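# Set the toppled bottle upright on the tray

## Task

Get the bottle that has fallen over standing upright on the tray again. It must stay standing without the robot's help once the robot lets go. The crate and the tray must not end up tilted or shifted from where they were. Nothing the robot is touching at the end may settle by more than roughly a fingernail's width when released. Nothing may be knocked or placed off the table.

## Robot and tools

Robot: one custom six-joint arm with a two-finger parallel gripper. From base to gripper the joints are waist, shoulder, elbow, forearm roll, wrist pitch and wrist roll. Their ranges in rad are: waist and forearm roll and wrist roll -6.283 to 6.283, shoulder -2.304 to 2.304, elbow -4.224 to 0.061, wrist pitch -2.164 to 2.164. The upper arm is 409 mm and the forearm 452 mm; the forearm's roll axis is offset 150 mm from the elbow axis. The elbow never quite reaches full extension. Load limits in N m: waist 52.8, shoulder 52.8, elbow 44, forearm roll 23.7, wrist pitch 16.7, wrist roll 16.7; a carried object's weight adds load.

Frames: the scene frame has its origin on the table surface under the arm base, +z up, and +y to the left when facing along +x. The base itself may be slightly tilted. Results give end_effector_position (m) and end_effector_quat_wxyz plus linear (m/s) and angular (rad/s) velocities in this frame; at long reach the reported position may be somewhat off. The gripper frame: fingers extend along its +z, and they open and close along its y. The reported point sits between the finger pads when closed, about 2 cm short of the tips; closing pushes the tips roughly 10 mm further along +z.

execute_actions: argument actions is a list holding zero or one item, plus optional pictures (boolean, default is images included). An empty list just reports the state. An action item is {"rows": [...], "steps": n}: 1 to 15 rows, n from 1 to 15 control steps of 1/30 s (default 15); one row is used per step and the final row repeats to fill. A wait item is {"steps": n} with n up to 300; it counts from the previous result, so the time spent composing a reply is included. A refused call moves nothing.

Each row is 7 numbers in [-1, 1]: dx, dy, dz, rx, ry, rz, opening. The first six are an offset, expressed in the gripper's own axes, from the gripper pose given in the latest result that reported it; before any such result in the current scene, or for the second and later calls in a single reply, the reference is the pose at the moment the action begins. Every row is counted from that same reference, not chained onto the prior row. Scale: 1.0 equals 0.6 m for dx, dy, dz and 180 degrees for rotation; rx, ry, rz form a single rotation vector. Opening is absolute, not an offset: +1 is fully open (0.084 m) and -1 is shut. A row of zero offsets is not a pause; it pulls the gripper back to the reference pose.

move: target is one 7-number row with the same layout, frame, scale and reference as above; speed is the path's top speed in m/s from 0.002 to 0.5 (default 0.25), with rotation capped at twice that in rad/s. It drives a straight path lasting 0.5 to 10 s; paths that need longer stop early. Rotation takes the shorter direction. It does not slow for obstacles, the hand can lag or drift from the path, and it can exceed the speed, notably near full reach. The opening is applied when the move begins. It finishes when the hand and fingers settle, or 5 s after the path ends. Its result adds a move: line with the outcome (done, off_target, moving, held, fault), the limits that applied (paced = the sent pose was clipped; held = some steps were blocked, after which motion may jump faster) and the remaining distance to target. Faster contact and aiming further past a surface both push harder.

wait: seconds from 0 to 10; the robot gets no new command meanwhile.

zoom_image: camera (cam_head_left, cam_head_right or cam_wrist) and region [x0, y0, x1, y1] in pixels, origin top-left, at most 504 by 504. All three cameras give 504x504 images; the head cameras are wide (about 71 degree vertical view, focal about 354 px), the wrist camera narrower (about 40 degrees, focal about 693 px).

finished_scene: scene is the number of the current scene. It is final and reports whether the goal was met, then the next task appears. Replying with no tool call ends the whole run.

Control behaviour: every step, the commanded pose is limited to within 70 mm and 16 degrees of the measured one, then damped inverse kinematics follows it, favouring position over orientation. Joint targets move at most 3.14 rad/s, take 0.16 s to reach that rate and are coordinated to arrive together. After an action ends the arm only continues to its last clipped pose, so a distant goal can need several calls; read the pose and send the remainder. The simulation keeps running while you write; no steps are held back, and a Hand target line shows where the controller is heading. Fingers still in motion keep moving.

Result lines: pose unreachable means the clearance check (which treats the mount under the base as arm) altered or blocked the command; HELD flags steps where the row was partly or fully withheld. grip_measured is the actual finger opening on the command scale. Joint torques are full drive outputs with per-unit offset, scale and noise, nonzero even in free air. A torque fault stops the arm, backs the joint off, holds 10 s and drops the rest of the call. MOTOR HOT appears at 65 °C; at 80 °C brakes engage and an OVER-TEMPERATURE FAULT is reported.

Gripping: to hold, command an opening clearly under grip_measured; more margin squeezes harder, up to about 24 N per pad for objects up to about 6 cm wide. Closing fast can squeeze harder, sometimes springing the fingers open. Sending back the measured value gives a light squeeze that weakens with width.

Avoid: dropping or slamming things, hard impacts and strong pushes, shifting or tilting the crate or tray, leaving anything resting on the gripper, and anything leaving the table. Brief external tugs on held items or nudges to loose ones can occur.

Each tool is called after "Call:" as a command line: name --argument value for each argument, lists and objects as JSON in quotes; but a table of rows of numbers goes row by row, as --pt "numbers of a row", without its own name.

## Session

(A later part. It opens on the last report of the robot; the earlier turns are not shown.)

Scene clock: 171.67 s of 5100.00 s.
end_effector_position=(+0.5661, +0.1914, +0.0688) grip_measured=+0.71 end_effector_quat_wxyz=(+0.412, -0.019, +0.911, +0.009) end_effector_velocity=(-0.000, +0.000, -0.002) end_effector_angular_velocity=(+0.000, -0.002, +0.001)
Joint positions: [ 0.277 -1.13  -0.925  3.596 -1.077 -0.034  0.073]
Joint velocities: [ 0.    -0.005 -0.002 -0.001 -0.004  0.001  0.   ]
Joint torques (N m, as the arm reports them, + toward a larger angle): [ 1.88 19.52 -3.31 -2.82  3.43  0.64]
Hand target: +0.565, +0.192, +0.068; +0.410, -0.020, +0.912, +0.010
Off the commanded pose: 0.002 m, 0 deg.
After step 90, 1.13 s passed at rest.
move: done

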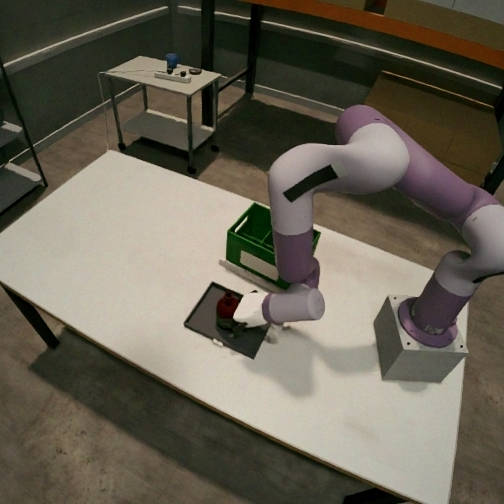

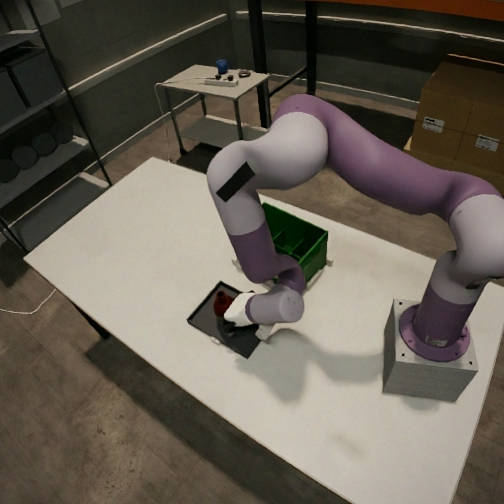

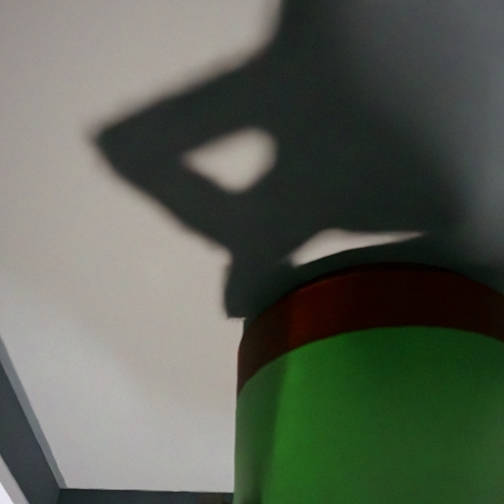

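Contact. Release and retreat.

Call:
move --target '[-0.003,0,-0.003,0,0,0,1]' --speed 0.02

Call:
move --target '[0,0,-0.2,0,0,0,1]' --speed 0.12

Scene clock: 177.70 s of 5100.00 s.
end_effector_position=(+0.5659, +0.1914, +0.0712) grip_measured=+1.00 end_effector_quat_wxyz=(+0.412, -0.020, +0.911, +0.010) end_effector_velocity=(+0.001, +0.000, +0.001) end_effector_angular_velocity=(+0.001, -0.002, -0.001)
Joint positions: [ 0.278 -1.123 -0.92   3.598 -1.075 -0.035  0.084]
Joint velocities: [-0.     0.002 -0.     0.    -0.001  0.     0.   ]
Joint torques (N m, as the arm reports them, + toward a larger angle): [ 2.53 32.67 -3.36  0.48 -1.02  0.22]
Hand target: +0.566, +0.191, +0.071; +0.412, -0.019, +0.911, +0.009
Off the commanded pose: 0.000 m, 0 deg.
After step 90, 2.33 s passed at rest.
move: done

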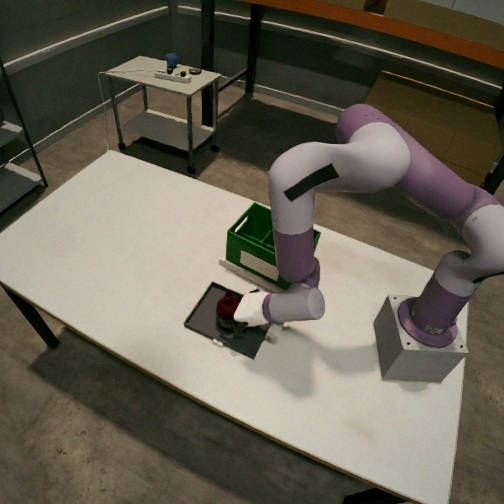

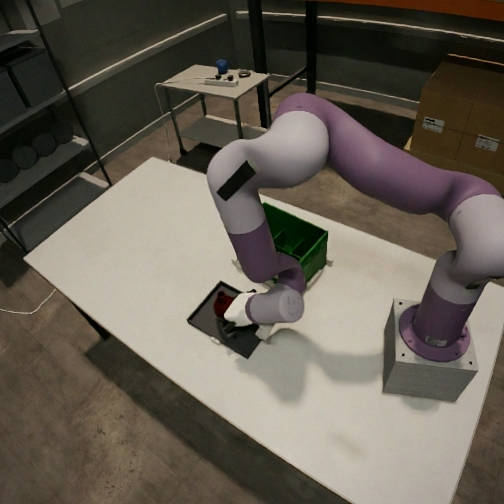

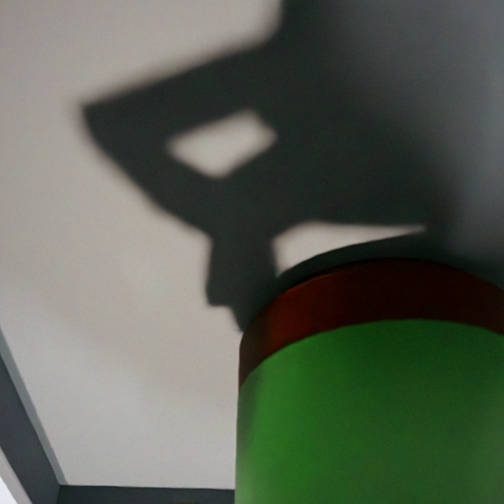

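Scene clock: 179.10 s of 5100.00 s.
end_effector_position=(+0.4759, +0.1868, +0.1501) grip_measured=+1.00 end_effector_quat_wxyz=(+0.412, -0.020, +0.911, +0.009) end_effector_velocity=(-0.001, +0.001, +0.001) end_effector_angular_velocity=(+0.001, +0.000, +0.001)
Joint positions: [ 0.411 -0.901 -0.634  3.699 -1.115  0.03   0.084]
Joint velocities: [ 0.002  0.003  0.002  0.001  0.     0.001 -0.   ]
Joint torques (N m, as the arm reports them, + toward a larger angle): [-1.95 28.27 -4.58 -0.38 -0.93  0.41]
Hand target: +0.476, +0.187, +0.150; +0.412, -0.020, +0.911, +0.009
Off the commanded pose: 0.001 m, 0 deg.
move: done

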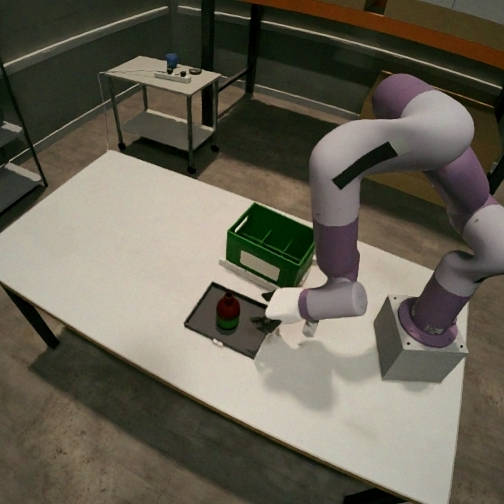

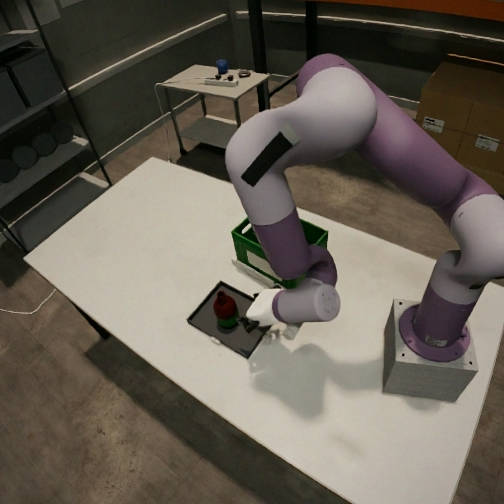

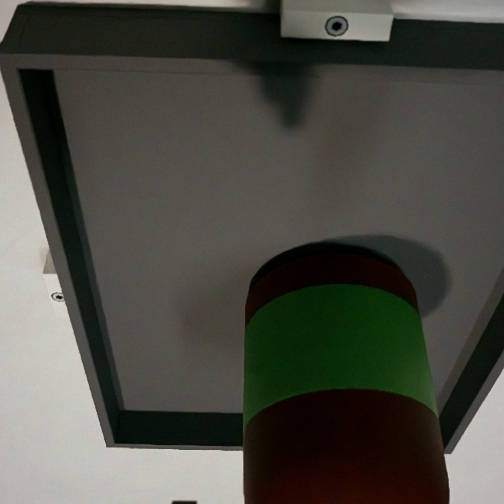

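Call:
finished_scene --scene 1

The scene is finished: the task was done.


## Next scene

The same job, from a new start.

Call:
execute_actions --actions '[]'

Scene clock: 0.00 s of 5100.00 s.
end_effector_position=(+0.5446, -0.3836, +0.2641) grip_measured=+1.00 end_effector_quat_wxyz=(+0.019, -0.329, +0.944, -0.013) end_effector_velocity=(+0.000, +0.000, -0.000) end_effector_angular_velocity=(+0.001, -0.000, -0.001)
Joint positions: [-0.767 -0.612 -1.219 -0.13  -0.466  2.003  0.084]
Joint velocities: [ 0.    -0.    -0.     0.002 -0.    -0.    -0.   ]
Joint torques (N m, as the arm reports them, + toward a larger angle): no reading
Hand target: +0.545, -0.384, +0.264; +0.019, -0.329, +0.944, -0.013

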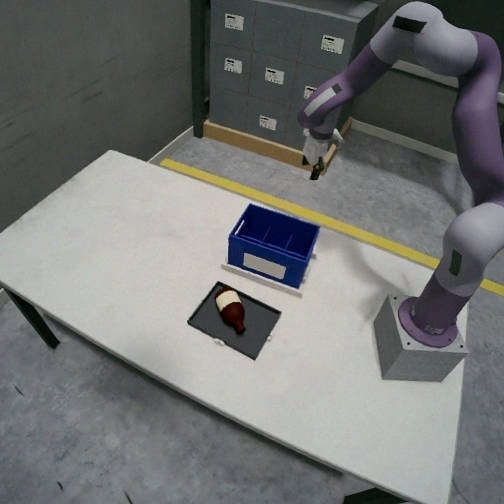

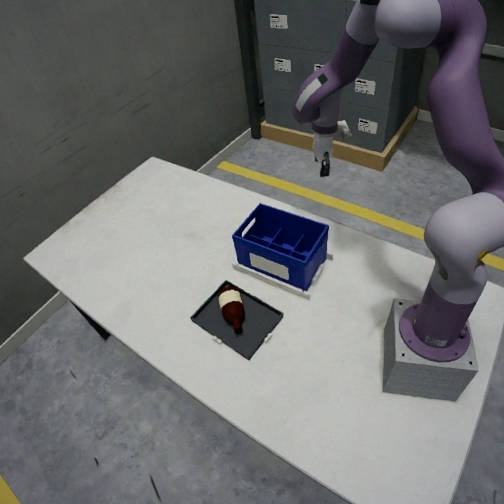

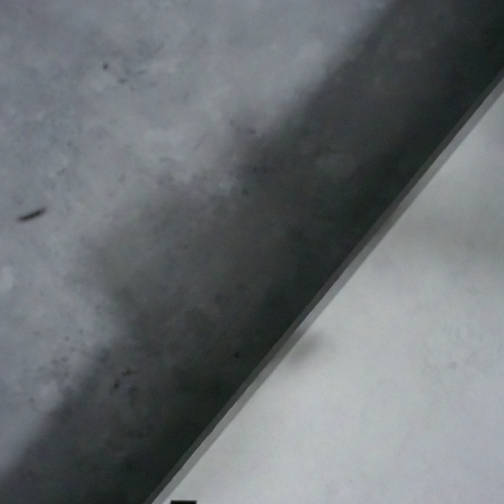

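Call:
move --target '[-0.608,0.778,-0.072,0,0,-0.537,1]' --speed 0.35

Scene clock: 14.03 s of 5100.00 s.
end_effector_position=(+0.5357, +0.2082, +0.2986) grip_measured=+1.00 end_effector_quat_wxyz=(-0.001, +0.924, -0.382, +0.022) end_effector_velocity=(-0.001, +0.003, +0.000) end_effector_angular_velocity=(+0.001, +0.001, +0.005)
Joint positions: [ 0.277 -0.577 -1.068 -0.333 -0.493  1.543  0.084]
Joint velocities: [ 0.005 -0.    -0.     0.004 -0.001 -0.004  0.   ]
Joint torques (N m, as the arm reports them, + toward a larger angle): [  0.41  31.22 -12.93   0.13   0.17  -0.06]
Hand target: +0.536, +0.209, +0.299; -0.001, +0.924, -0.382, +0.022
Off the commanded pose: 0.004 m, 0 deg.
After step 90, 8.10 s passed at rest.
move: off_target

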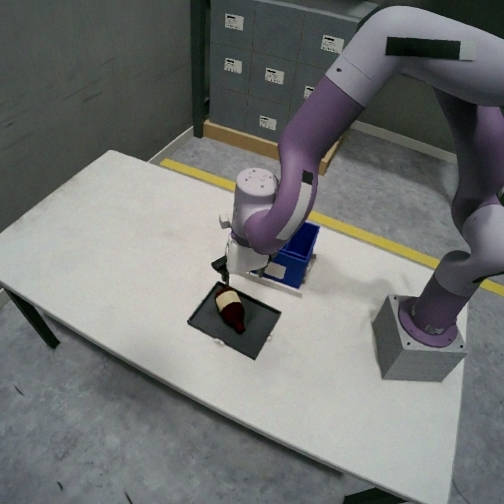

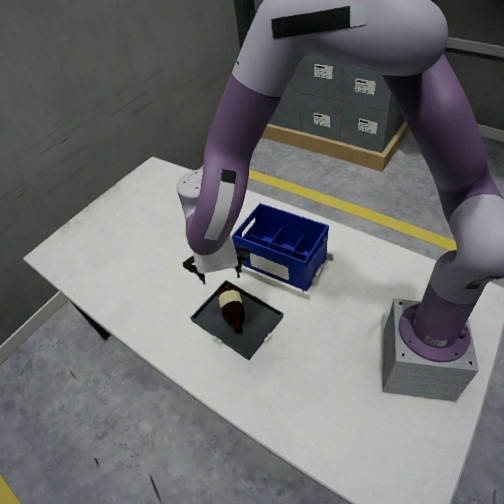

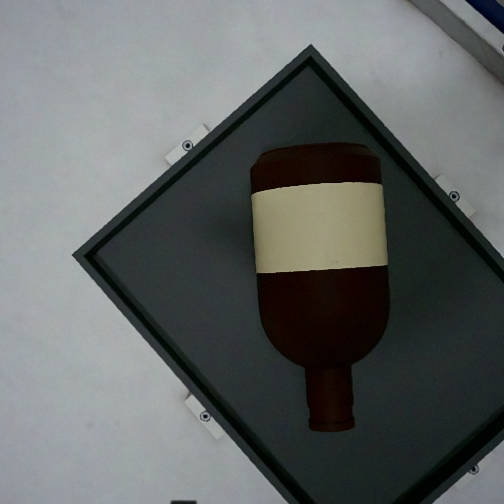

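Call:
move --target '[0,0.015,0.32,0.002,0.217,-0.0205,1]' --speed 0.12

Scene clock: 31.33 s of 5100.00 s.
end_effector_position=(+0.5370, +0.1979, +0.1067) grip_measured=+1.00 end_effector_quat_wxyz=(+0.124, +0.875, -0.331, +0.330) end_effector_velocity=(-0.001, -0.000, -0.002) end_effector_angular_velocity=(-0.004, -0.002, -0.000)
Joint positions: [ 0.471 -1.068 -1.092 -1.684 -0.83   3.036  0.084]
Joint velocities: [ 0.001 -0.005 -0.001 -0.002 -0.005  0.004  0.   ]
Joint torques (N m, as the arm reports them, + toward a larger angle): [ 2.41 33.75 -6.5   0.65 -0.77  0.42]
Hand target: +0.537, +0.198, +0.106; +0.124, +0.875, -0.331, +0.330
Off the commanded pose: 0.001 m, 0 deg.
After step 90, 11.07 s passed at rest.
move: done

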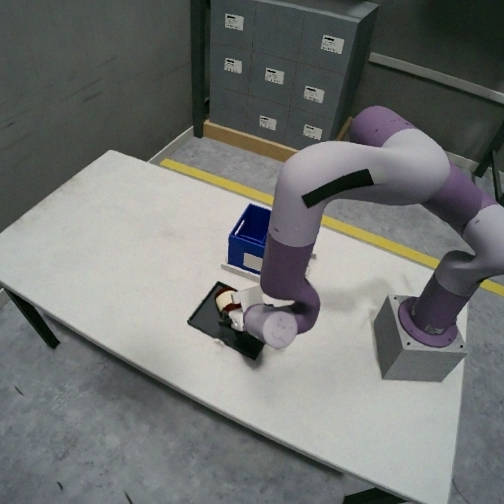

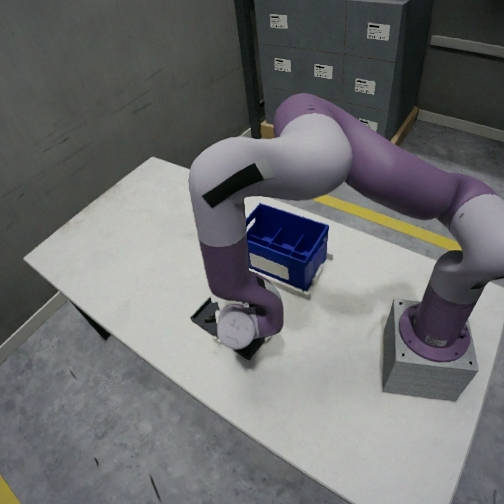

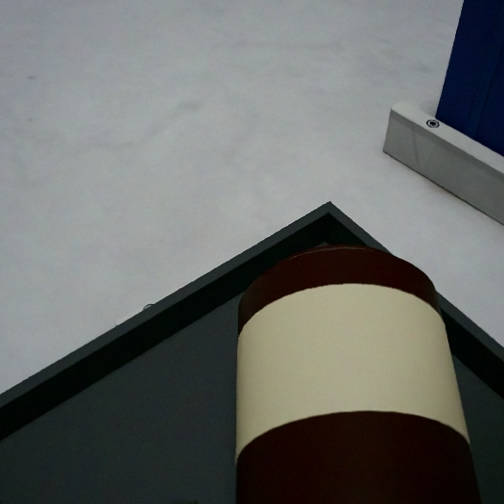

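Call:
move --target '[0,-0.003,0.125,0,0,0,1]' --speed 0.08

Call:
move --target '[0,0,0,0,0,0,-0.3]'

Call:
move --target '[0.27,0,-0.31,0,0,0,-0.3]' --speed 0.15

Scene clock: 38.90 s of 5100.00 s.
end_effector_position=(+0.5754, +0.1669, +0.0506) grip_measured=+1.00 end_effector_quat_wxyz=(+0.124, +0.875, -0.331, +0.330) end_effector_velocity=(+0.000, -0.001, -0.001) end_effector_angular_velocity=(-0.001, +0.000, -0.001)
Joint positions: [ 0.368 -1.195 -1.197 -1.807 -0.832  3.065  0.084]
Joint velocities: [-0.002 -0.001 -0.    -0.001 -0.     0.     0.   ]
Joint torques (N m, as the arm reports them, + toward a larger angle): [ 1.32 36.96 -8.05 -0.9  -0.96  0.16]
Hand target: +0.575, +0.167, +0.050; +0.124, +0.875, -0.331, +0.330
Off the commanded pose: 0.000 m, 0 deg.
After step 90, 3.23 s passed at rest.
move: done

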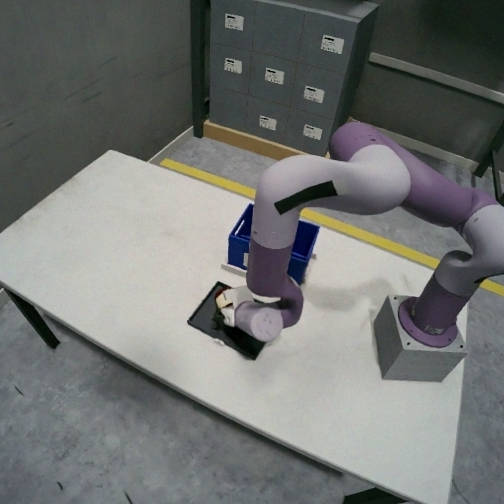

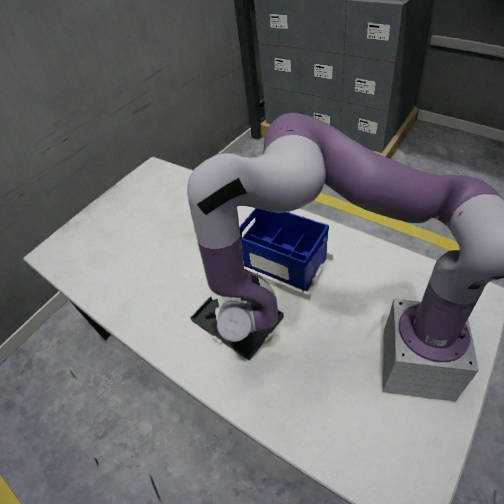

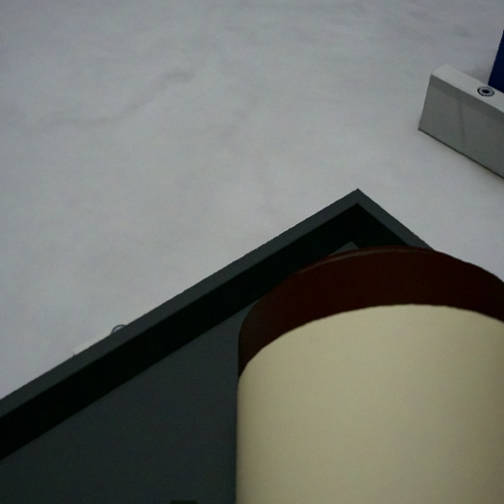

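Scene clock: 39.40 s of 5100.00 s.
end_effector_position=(+0.5754, +0.1668, +0.0506) grip_measured=+0.71 end_effector_quat_wxyz=(+0.124, +0.875, -0.331, +0.330) end_effector_velocity=(-0.000, -0.000, +0.000) end_effector_angular_velocity=(+0.001, +0.001, -0.001)
Joint positions: [ 0.368 -1.195 -1.197 -1.807 -0.832  3.065  0.073]
Joint velocities: [-0.001  0.001  0.     0.001  0.001  0.     0.   ]
Joint torques (N m, as the arm reports them, + toward a larger angle): [ 0.18 38.61 -7.84 -0.27 -0.51  0.15]
Hand target: +0.575, +0.167, +0.051; +0.124, +0.875, -0.331, +0.330
Off the commanded pose: 0.000 m, 0 deg.
move: done

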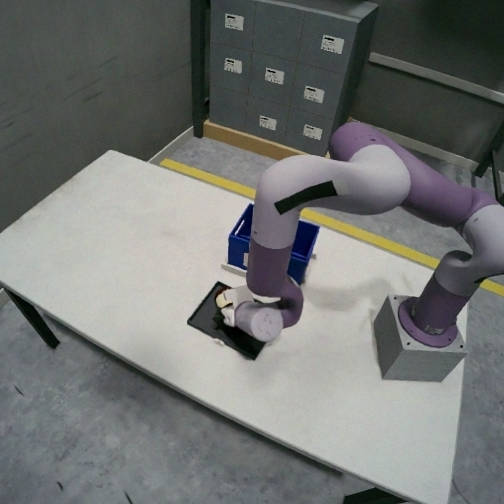

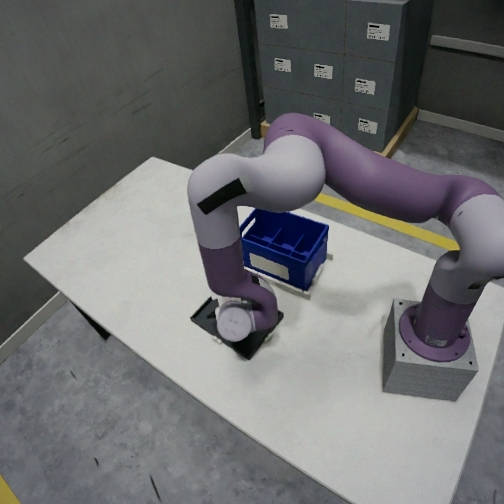

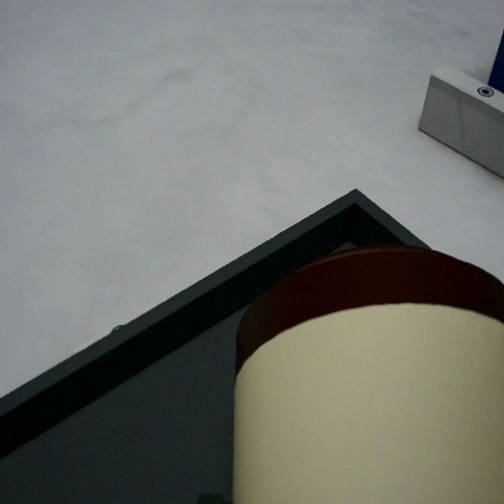

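Scene clock: 41.47 s of 5100.00 s.
end_effector_position=(+0.5741, +0.1681, +0.2967) grip_measured=+0.71 end_effector_quat_wxyz=(+0.124, +0.875, -0.331, +0.330) end_effector_velocity=(+0.000, +0.000, +0.001) end_effector_angular_velocity=(-0.000, +0.001, -0.000)
Joint positions: [ 0.427 -0.661 -0.984 -1.45  -0.823  2.627  0.073]
Joint velocities: [ 0.001  0.002 -0.001  0.005 -0.    -0.006  0.   ]
Joint torques (N m, as the arm reports them, + toward a larger angle): [  0.43  32.46 -12.03  -1.14  -1.25   0.06]
Hand target: +0.574, +0.168, +0.297; +0.124, +0.875, -0.331, +0.330
Off the commanded pose: 0.001 m, 0 deg.
move: done

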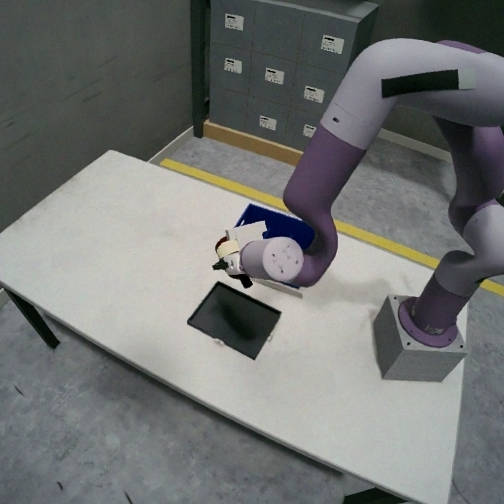

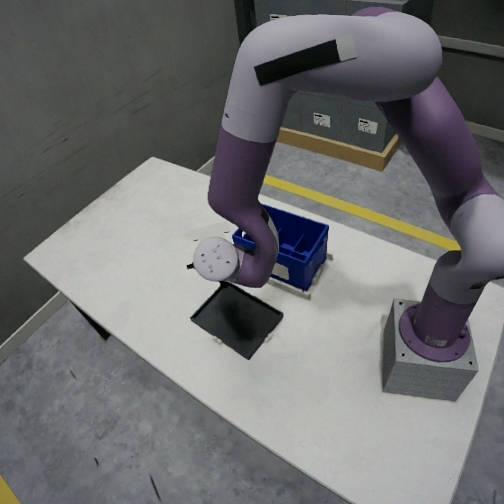

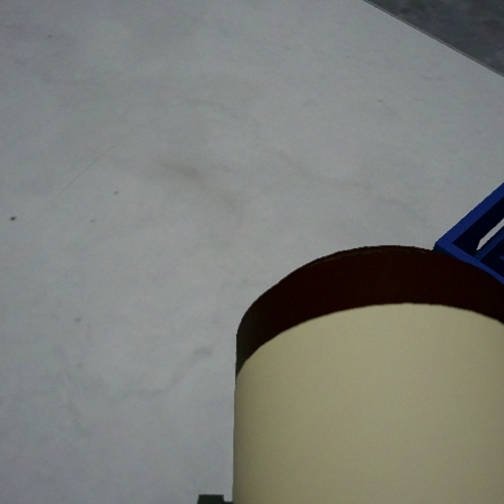

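Call:
move --target '[0,0,0,-0.151,0,0.171,-0.3]' --speed 0.2

Call:
move --target '[0,0,0,0,-0.5,0,-0.3]' --speed 0.2

Call:
move --target '[0,0,0,0.396,0,0.349,-0.3]' --speed 0.17

Scene clock: 56.83 s of 5100.00 s.
end_effector_position=(+0.5743, +0.1683, +0.2968) grip_measured=+0.71 end_effector_quat_wxyz=(+0.232, +0.704, -0.616, +0.266) end_effector_velocity=(-0.000, -0.000, -0.000) end_effector_angular_velocity=(-0.001, +0.001, -0.005)
Joint positions: [ 0.406 -0.847 -1.331 -0.858 -1.111  2.693  0.073]
Joint velocities: [-0.    -0.002 -0.002  0.003 -0.002  0.001 -0.   ]
Joint torques (N m, as the arm reports them, + toward a larger angle): [  1.3   36.78 -13.1   -1.35  -0.93   0.02]
Hand target: +0.574, +0.168, +0.297; +0.232, +0.704, -0.617, +0.266
Off the commanded pose: 0.000 m, 0 deg.
After step 90, 10.17 s passed at rest.
move: done

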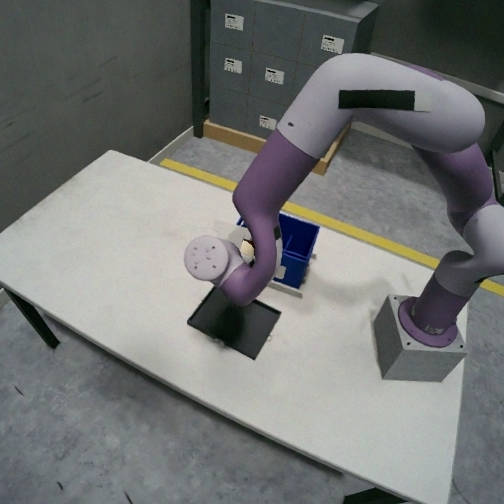

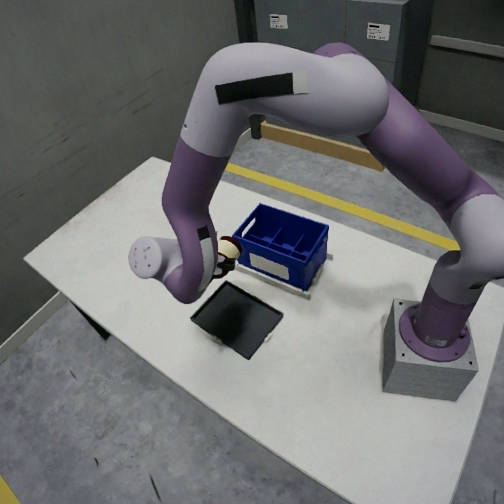

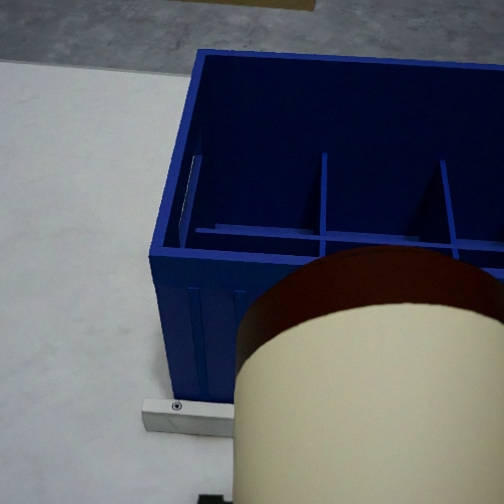

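Scene clock: 61.17 s of 5100.00 s.
end_effector_position=(+0.5748, +0.1684, +0.2971) grip_measured=+0.71 end_effector_quat_wxyz=(-0.270, +0.685, -0.601, -0.310) end_effector_velocity=(+0.000, -0.000, +0.001) end_effector_angular_velocity=(+0.006, -0.001, -0.002)
Joint positions: [-0.15  -0.702 -1.121  1.094 -0.843  0.535  0.073]
Joint velocities: [-0.002 -0.     0.001  0.006 -0.004 -0.007  0.   ]
Joint torques (N m, as the arm reports them, + toward a larger angle): [  0.52  37.39 -12.86   0.4   -1.27   0.23]
Hand target: +0.575, +0.168, +0.297; -0.270, +0.685, -0.601, -0.310
Off the commanded pose: 0.001 m, 0 deg.
move: done

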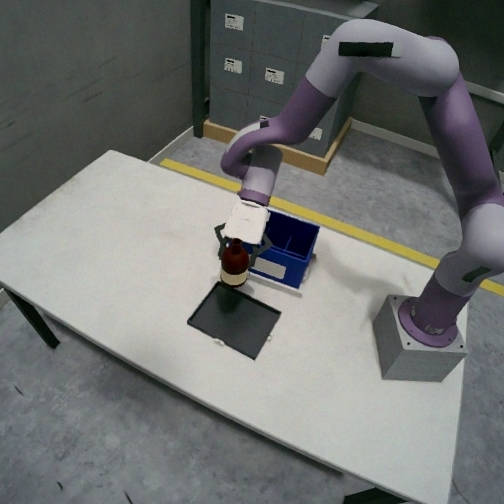

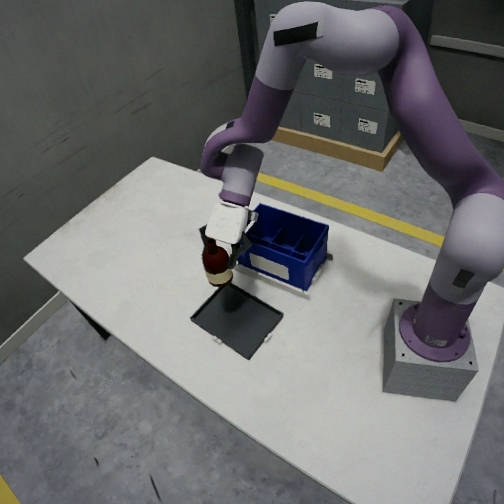

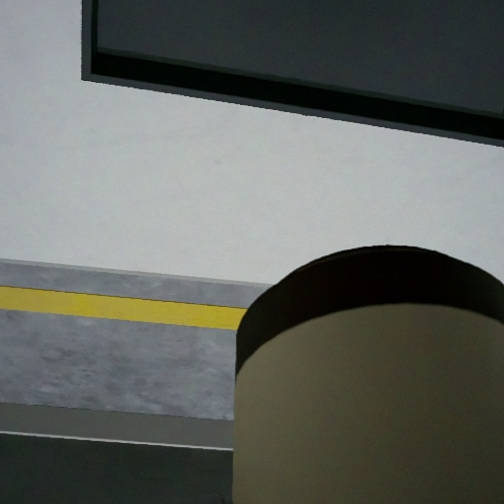

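Scene clock: 66.43 s of 5100.00 s.
end_effector_position=(+0.5739, +0.1678, +0.2967) grip_measured=+0.71 end_effector_quat_wxyz=(+0.410, -0.021, +0.912, +0.010) end_effector_velocity=(-0.001, +0.000, -0.000) end_effector_angular_velocity=(-0.003, +0.002, -0.005)
Joint positions: [ 0.284 -0.524 -0.682  3.744 -0.757 -0.265  0.073]
Joint velocities: [ 0.003 -0.001 -0.001  0.012 -0.    -0.005 -0.   ]
Joint torques (N m, as the arm reports them, + toward a larger angle): [ -3.09  28.21 -11.48  -1.43  -1.42   0.28]
Hand target: +0.574, +0.168, +0.297; +0.410, -0.021, +0.912, +0.010
Off the commanded pose: 0.001 m, 0 deg.
move: done

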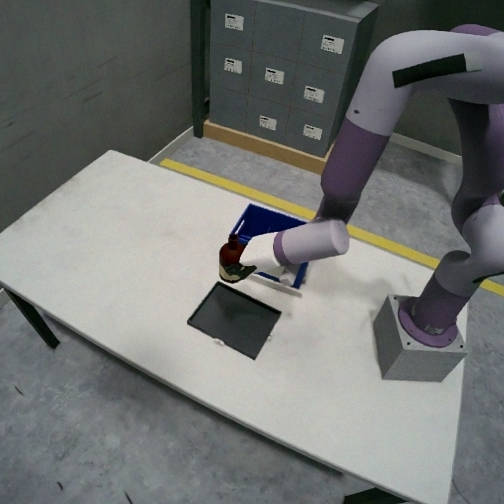

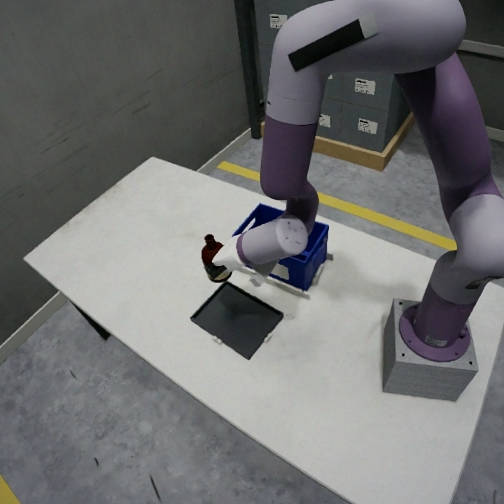

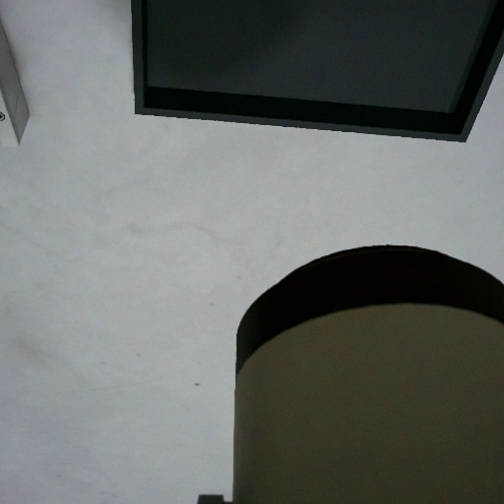

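Call:
move --target '[0.261,0.03,0.23,0,0,0,-0.3]' --speed 0.12

Call:
move --target '[0.0125,0,0.011,0,0,0,-0.3]' --speed 0.012

Scene clock: 76.90 s of 5100.00 s.
end_effector_position=(+0.5733, +0.1854, +0.0885) grip_measured=+0.71 end_effector_quat_wxyz=(+0.410, -0.021, +0.912, +0.010) end_effector_velocity=(-0.000, +0.000, -0.002) end_effector_angular_velocity=(-0.001, +0.001, +0.001)
Joint positions: [ 0.262 -1.077 -0.902  3.589 -1.048 -0.053  0.073]
Joint velocities: [-0.    -0.004 -0.002 -0.001 -0.     0.     0.   ]
Joint torques (N m, as the arm reports them, + toward a larger angle): [ 3.34 34.72 -4.78 -0.16 -1.46  0.04]
Hand target: +0.573, +0.185, +0.088; +0.410, -0.021, +0.912, +0.010
Off the commanded pose: 0.001 m, 0 deg.
After step 90, 5.33 s passed at rest.
move: done

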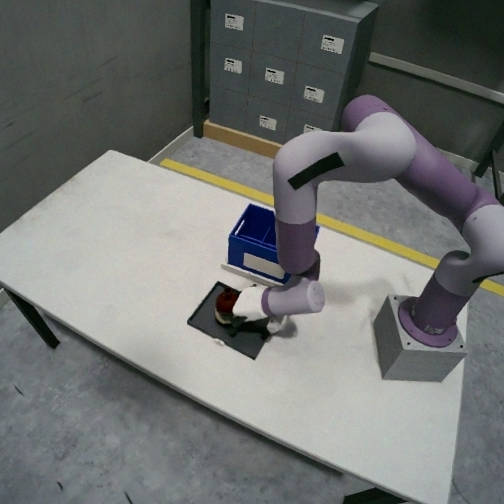

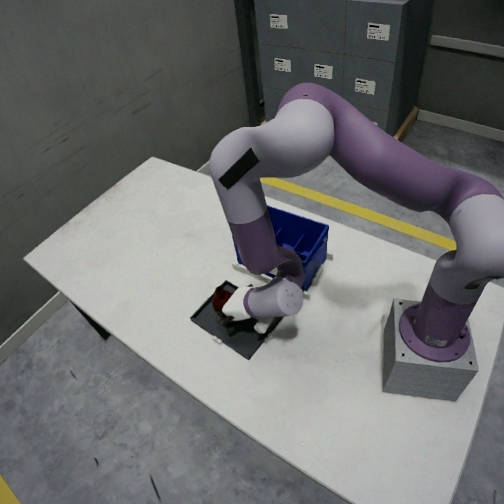

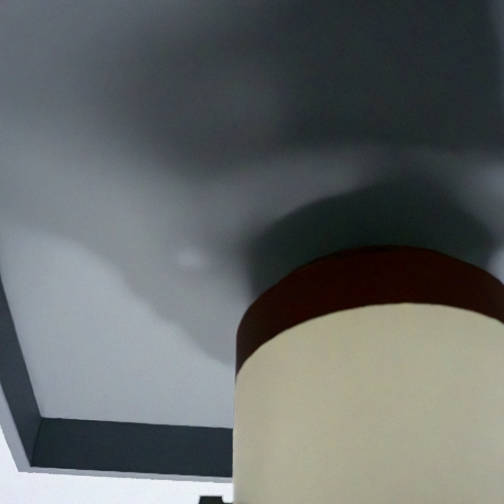

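Scene clock: 77.97 s of 5100.00 s.
end_effector_position=(+0.5733, +0.1853, +0.0786) grip_measured=+0.71 end_effector_quat_wxyz=(+0.410, -0.021, +0.912, +0.010) end_effector_velocity=(-0.001, -0.001, -0.001) end_effector_angular_velocity=(-0.000, +0.001, -0.002)
Joint positions: [ 0.259 -1.102 -0.916  3.584 -1.057 -0.049  0.073]
Joint velocities: [-0.001 -0.003 -0.     0.001 -0.001  0.001 -0.   ]
Joint torques (N m, as the arm reports them, + toward a larger angle): [ 2.9  36.09 -4.78 -0.43 -1.26  0.21]
Hand target: +0.573, +0.185, +0.078; +0.410, -0.021, +0.912, +0.010
Off the commanded pose: 0.000 m, 0 deg.
move: done

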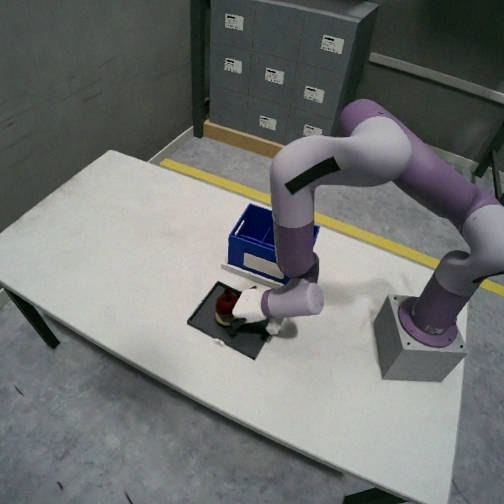

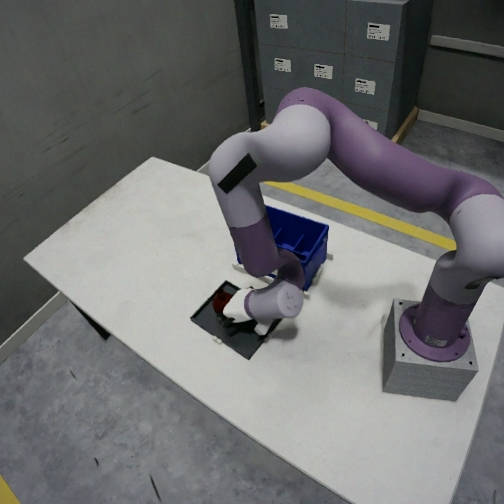

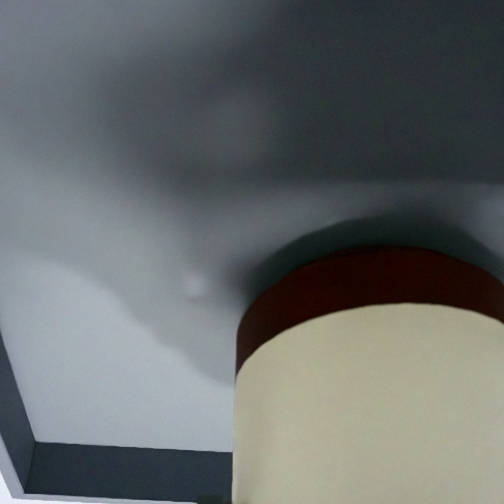

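Call:
move --target '[0.005,0,0.0045,0,0,0,-0.3]' --speed 0.008

Scene clock: 83.63 s of 5100.00 s.
end_effector_position=(+0.5739, +0.1855, +0.0753) grip_measured=+0.71 end_effector_quat_wxyz=(+0.411, -0.021, +0.911, +0.010) end_effector_velocity=(-0.000, -0.000, -0.002) end_effector_angular_velocity=(-0.000, +0.002, +0.000)
Joint positions: [ 0.258 -1.112 -0.923  3.582 -1.063 -0.047  0.073]
Joint velocities: [-0.001 -0.003 -0.001 -0.001  0.     0.     0.   ]
Joint torques (N m, as the arm reports them, + toward a larger angle): [ 2.68 29.49 -4.54 -0.33 -0.1   0.12]
Hand target: +0.573, +0.185, +0.075; +0.410, -0.021, +0.912, +0.010
Off the commanded pose: 0.001 m, 0 deg.
After step 90, 1.97 s passed at rest.
move: done

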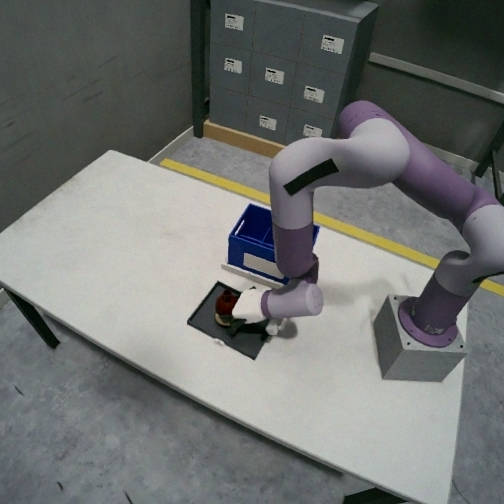

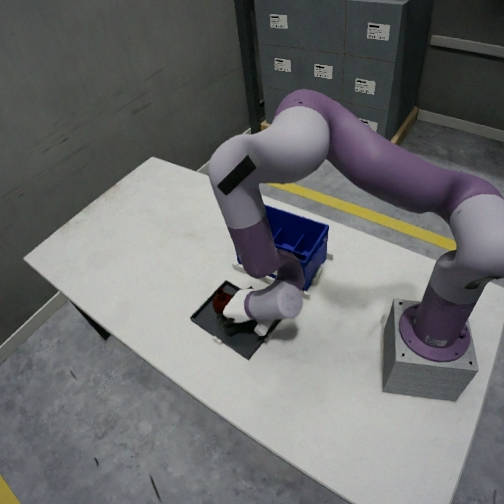

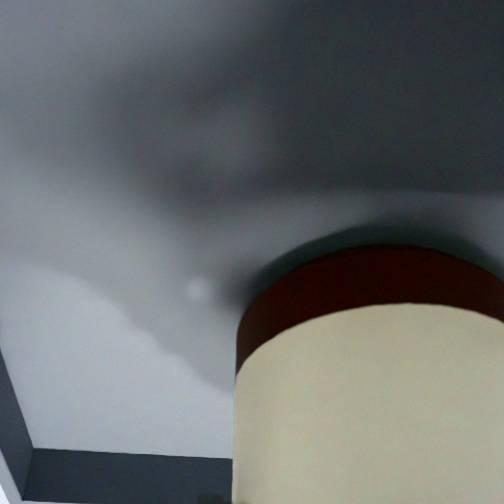

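Call:
move --target '[0,0,0,0,0,0,1]' --speed 0.02

Call:
move --target '[0,0,-0.2,0,0,0,1]' --speed 0.12

Scene clock: 88.93 s of 5100.00 s.
end_effector_position=(+0.5738, +0.1854, +0.0752) grip_measured=+1.00 end_effector_quat_wxyz=(+0.411, -0.021, +0.911, +0.010) end_effector_velocity=(-0.001, -0.000, -0.001) end_effector_angular_velocity=(-0.001, +0.000, +0.001)
Joint positions: [ 0.258 -1.112 -0.923  3.582 -1.062 -0.047  0.084]
Joint velocities: [ 0.    -0.002  0.001 -0.    -0.002  0.    -0.   ]
Joint torques (N m, as the arm reports them, + toward a larger angle): [ 0.38 32.94 -3.71  0.14 -0.99  0.46]
Hand target: +0.574, +0.185, +0.075; +0.411, -0.021, +0.911, +0.010
Off the commanded pose: 0.000 m, 0 deg.
After step 90, 1.60 s passed at rest.
move: done

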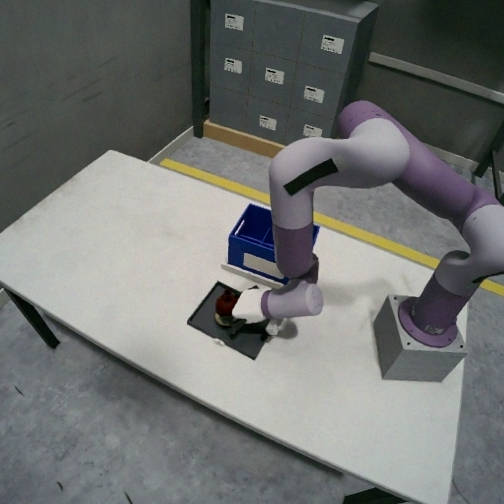

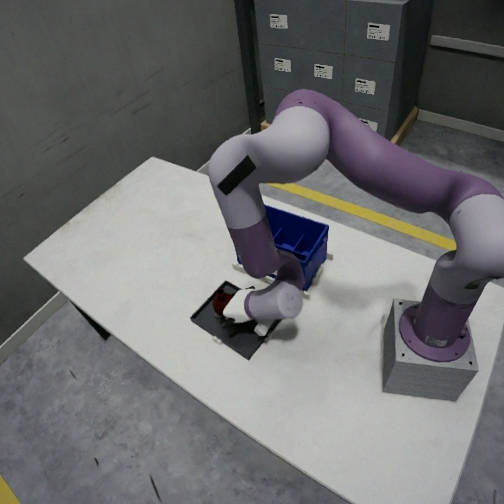

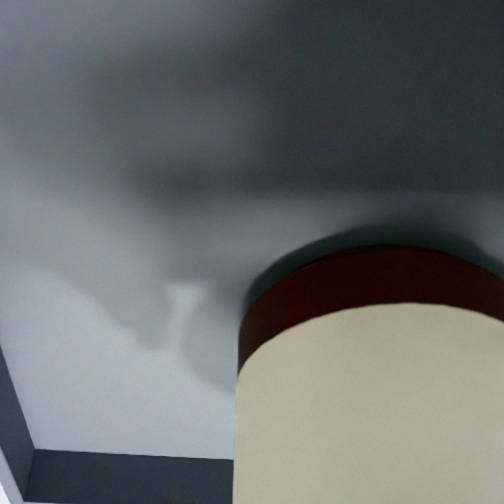

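Scene clock: 90.37 s of 5100.00 s.
end_effector_position=(+0.4839, +0.1808, +0.1542) grip_measured=+1.00 end_effector_quat_wxyz=(+0.411, -0.021, +0.911, +0.009) end_effector_velocity=(-0.001, +0.000, +0.001) end_effector_angular_velocity=(-0.001, +0.000, +0.001)
Joint positions: [ 0.385 -0.885 -0.634  3.678 -1.105  0.013  0.084]
Joint velocities: [ 0.002  0.002  0.003  0.001 -0.001 -0.    -0.   ]
Joint torques (N m, as the arm reports them, + toward a larger angle): [-1.25 27.33 -2.63  0.55 -0.95  0.21]
Hand target: +0.484, +0.181, +0.154; +0.411, -0.021, +0.911, +0.009
Off the commanded pose: 0.001 m, 0 deg.
move: done

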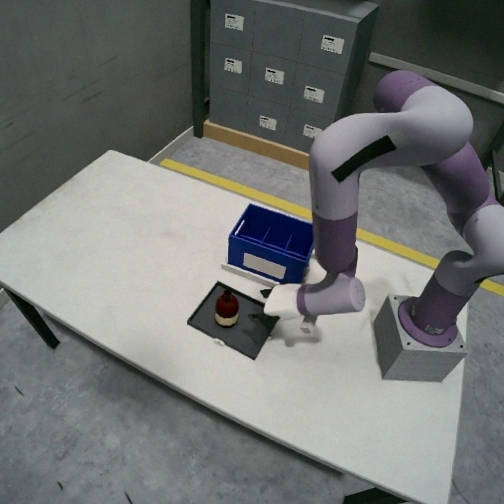

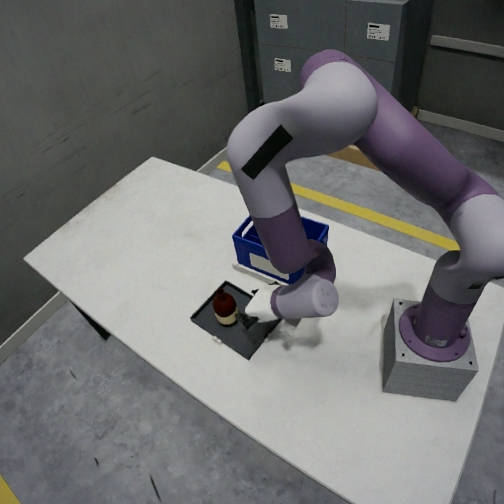

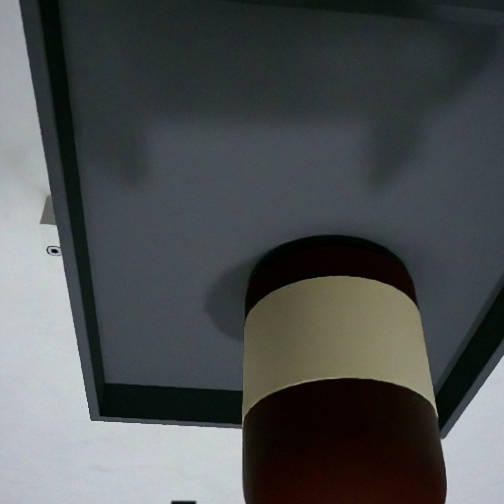

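Call:
finished_scene --scene 2

The scene is finished: the task was done.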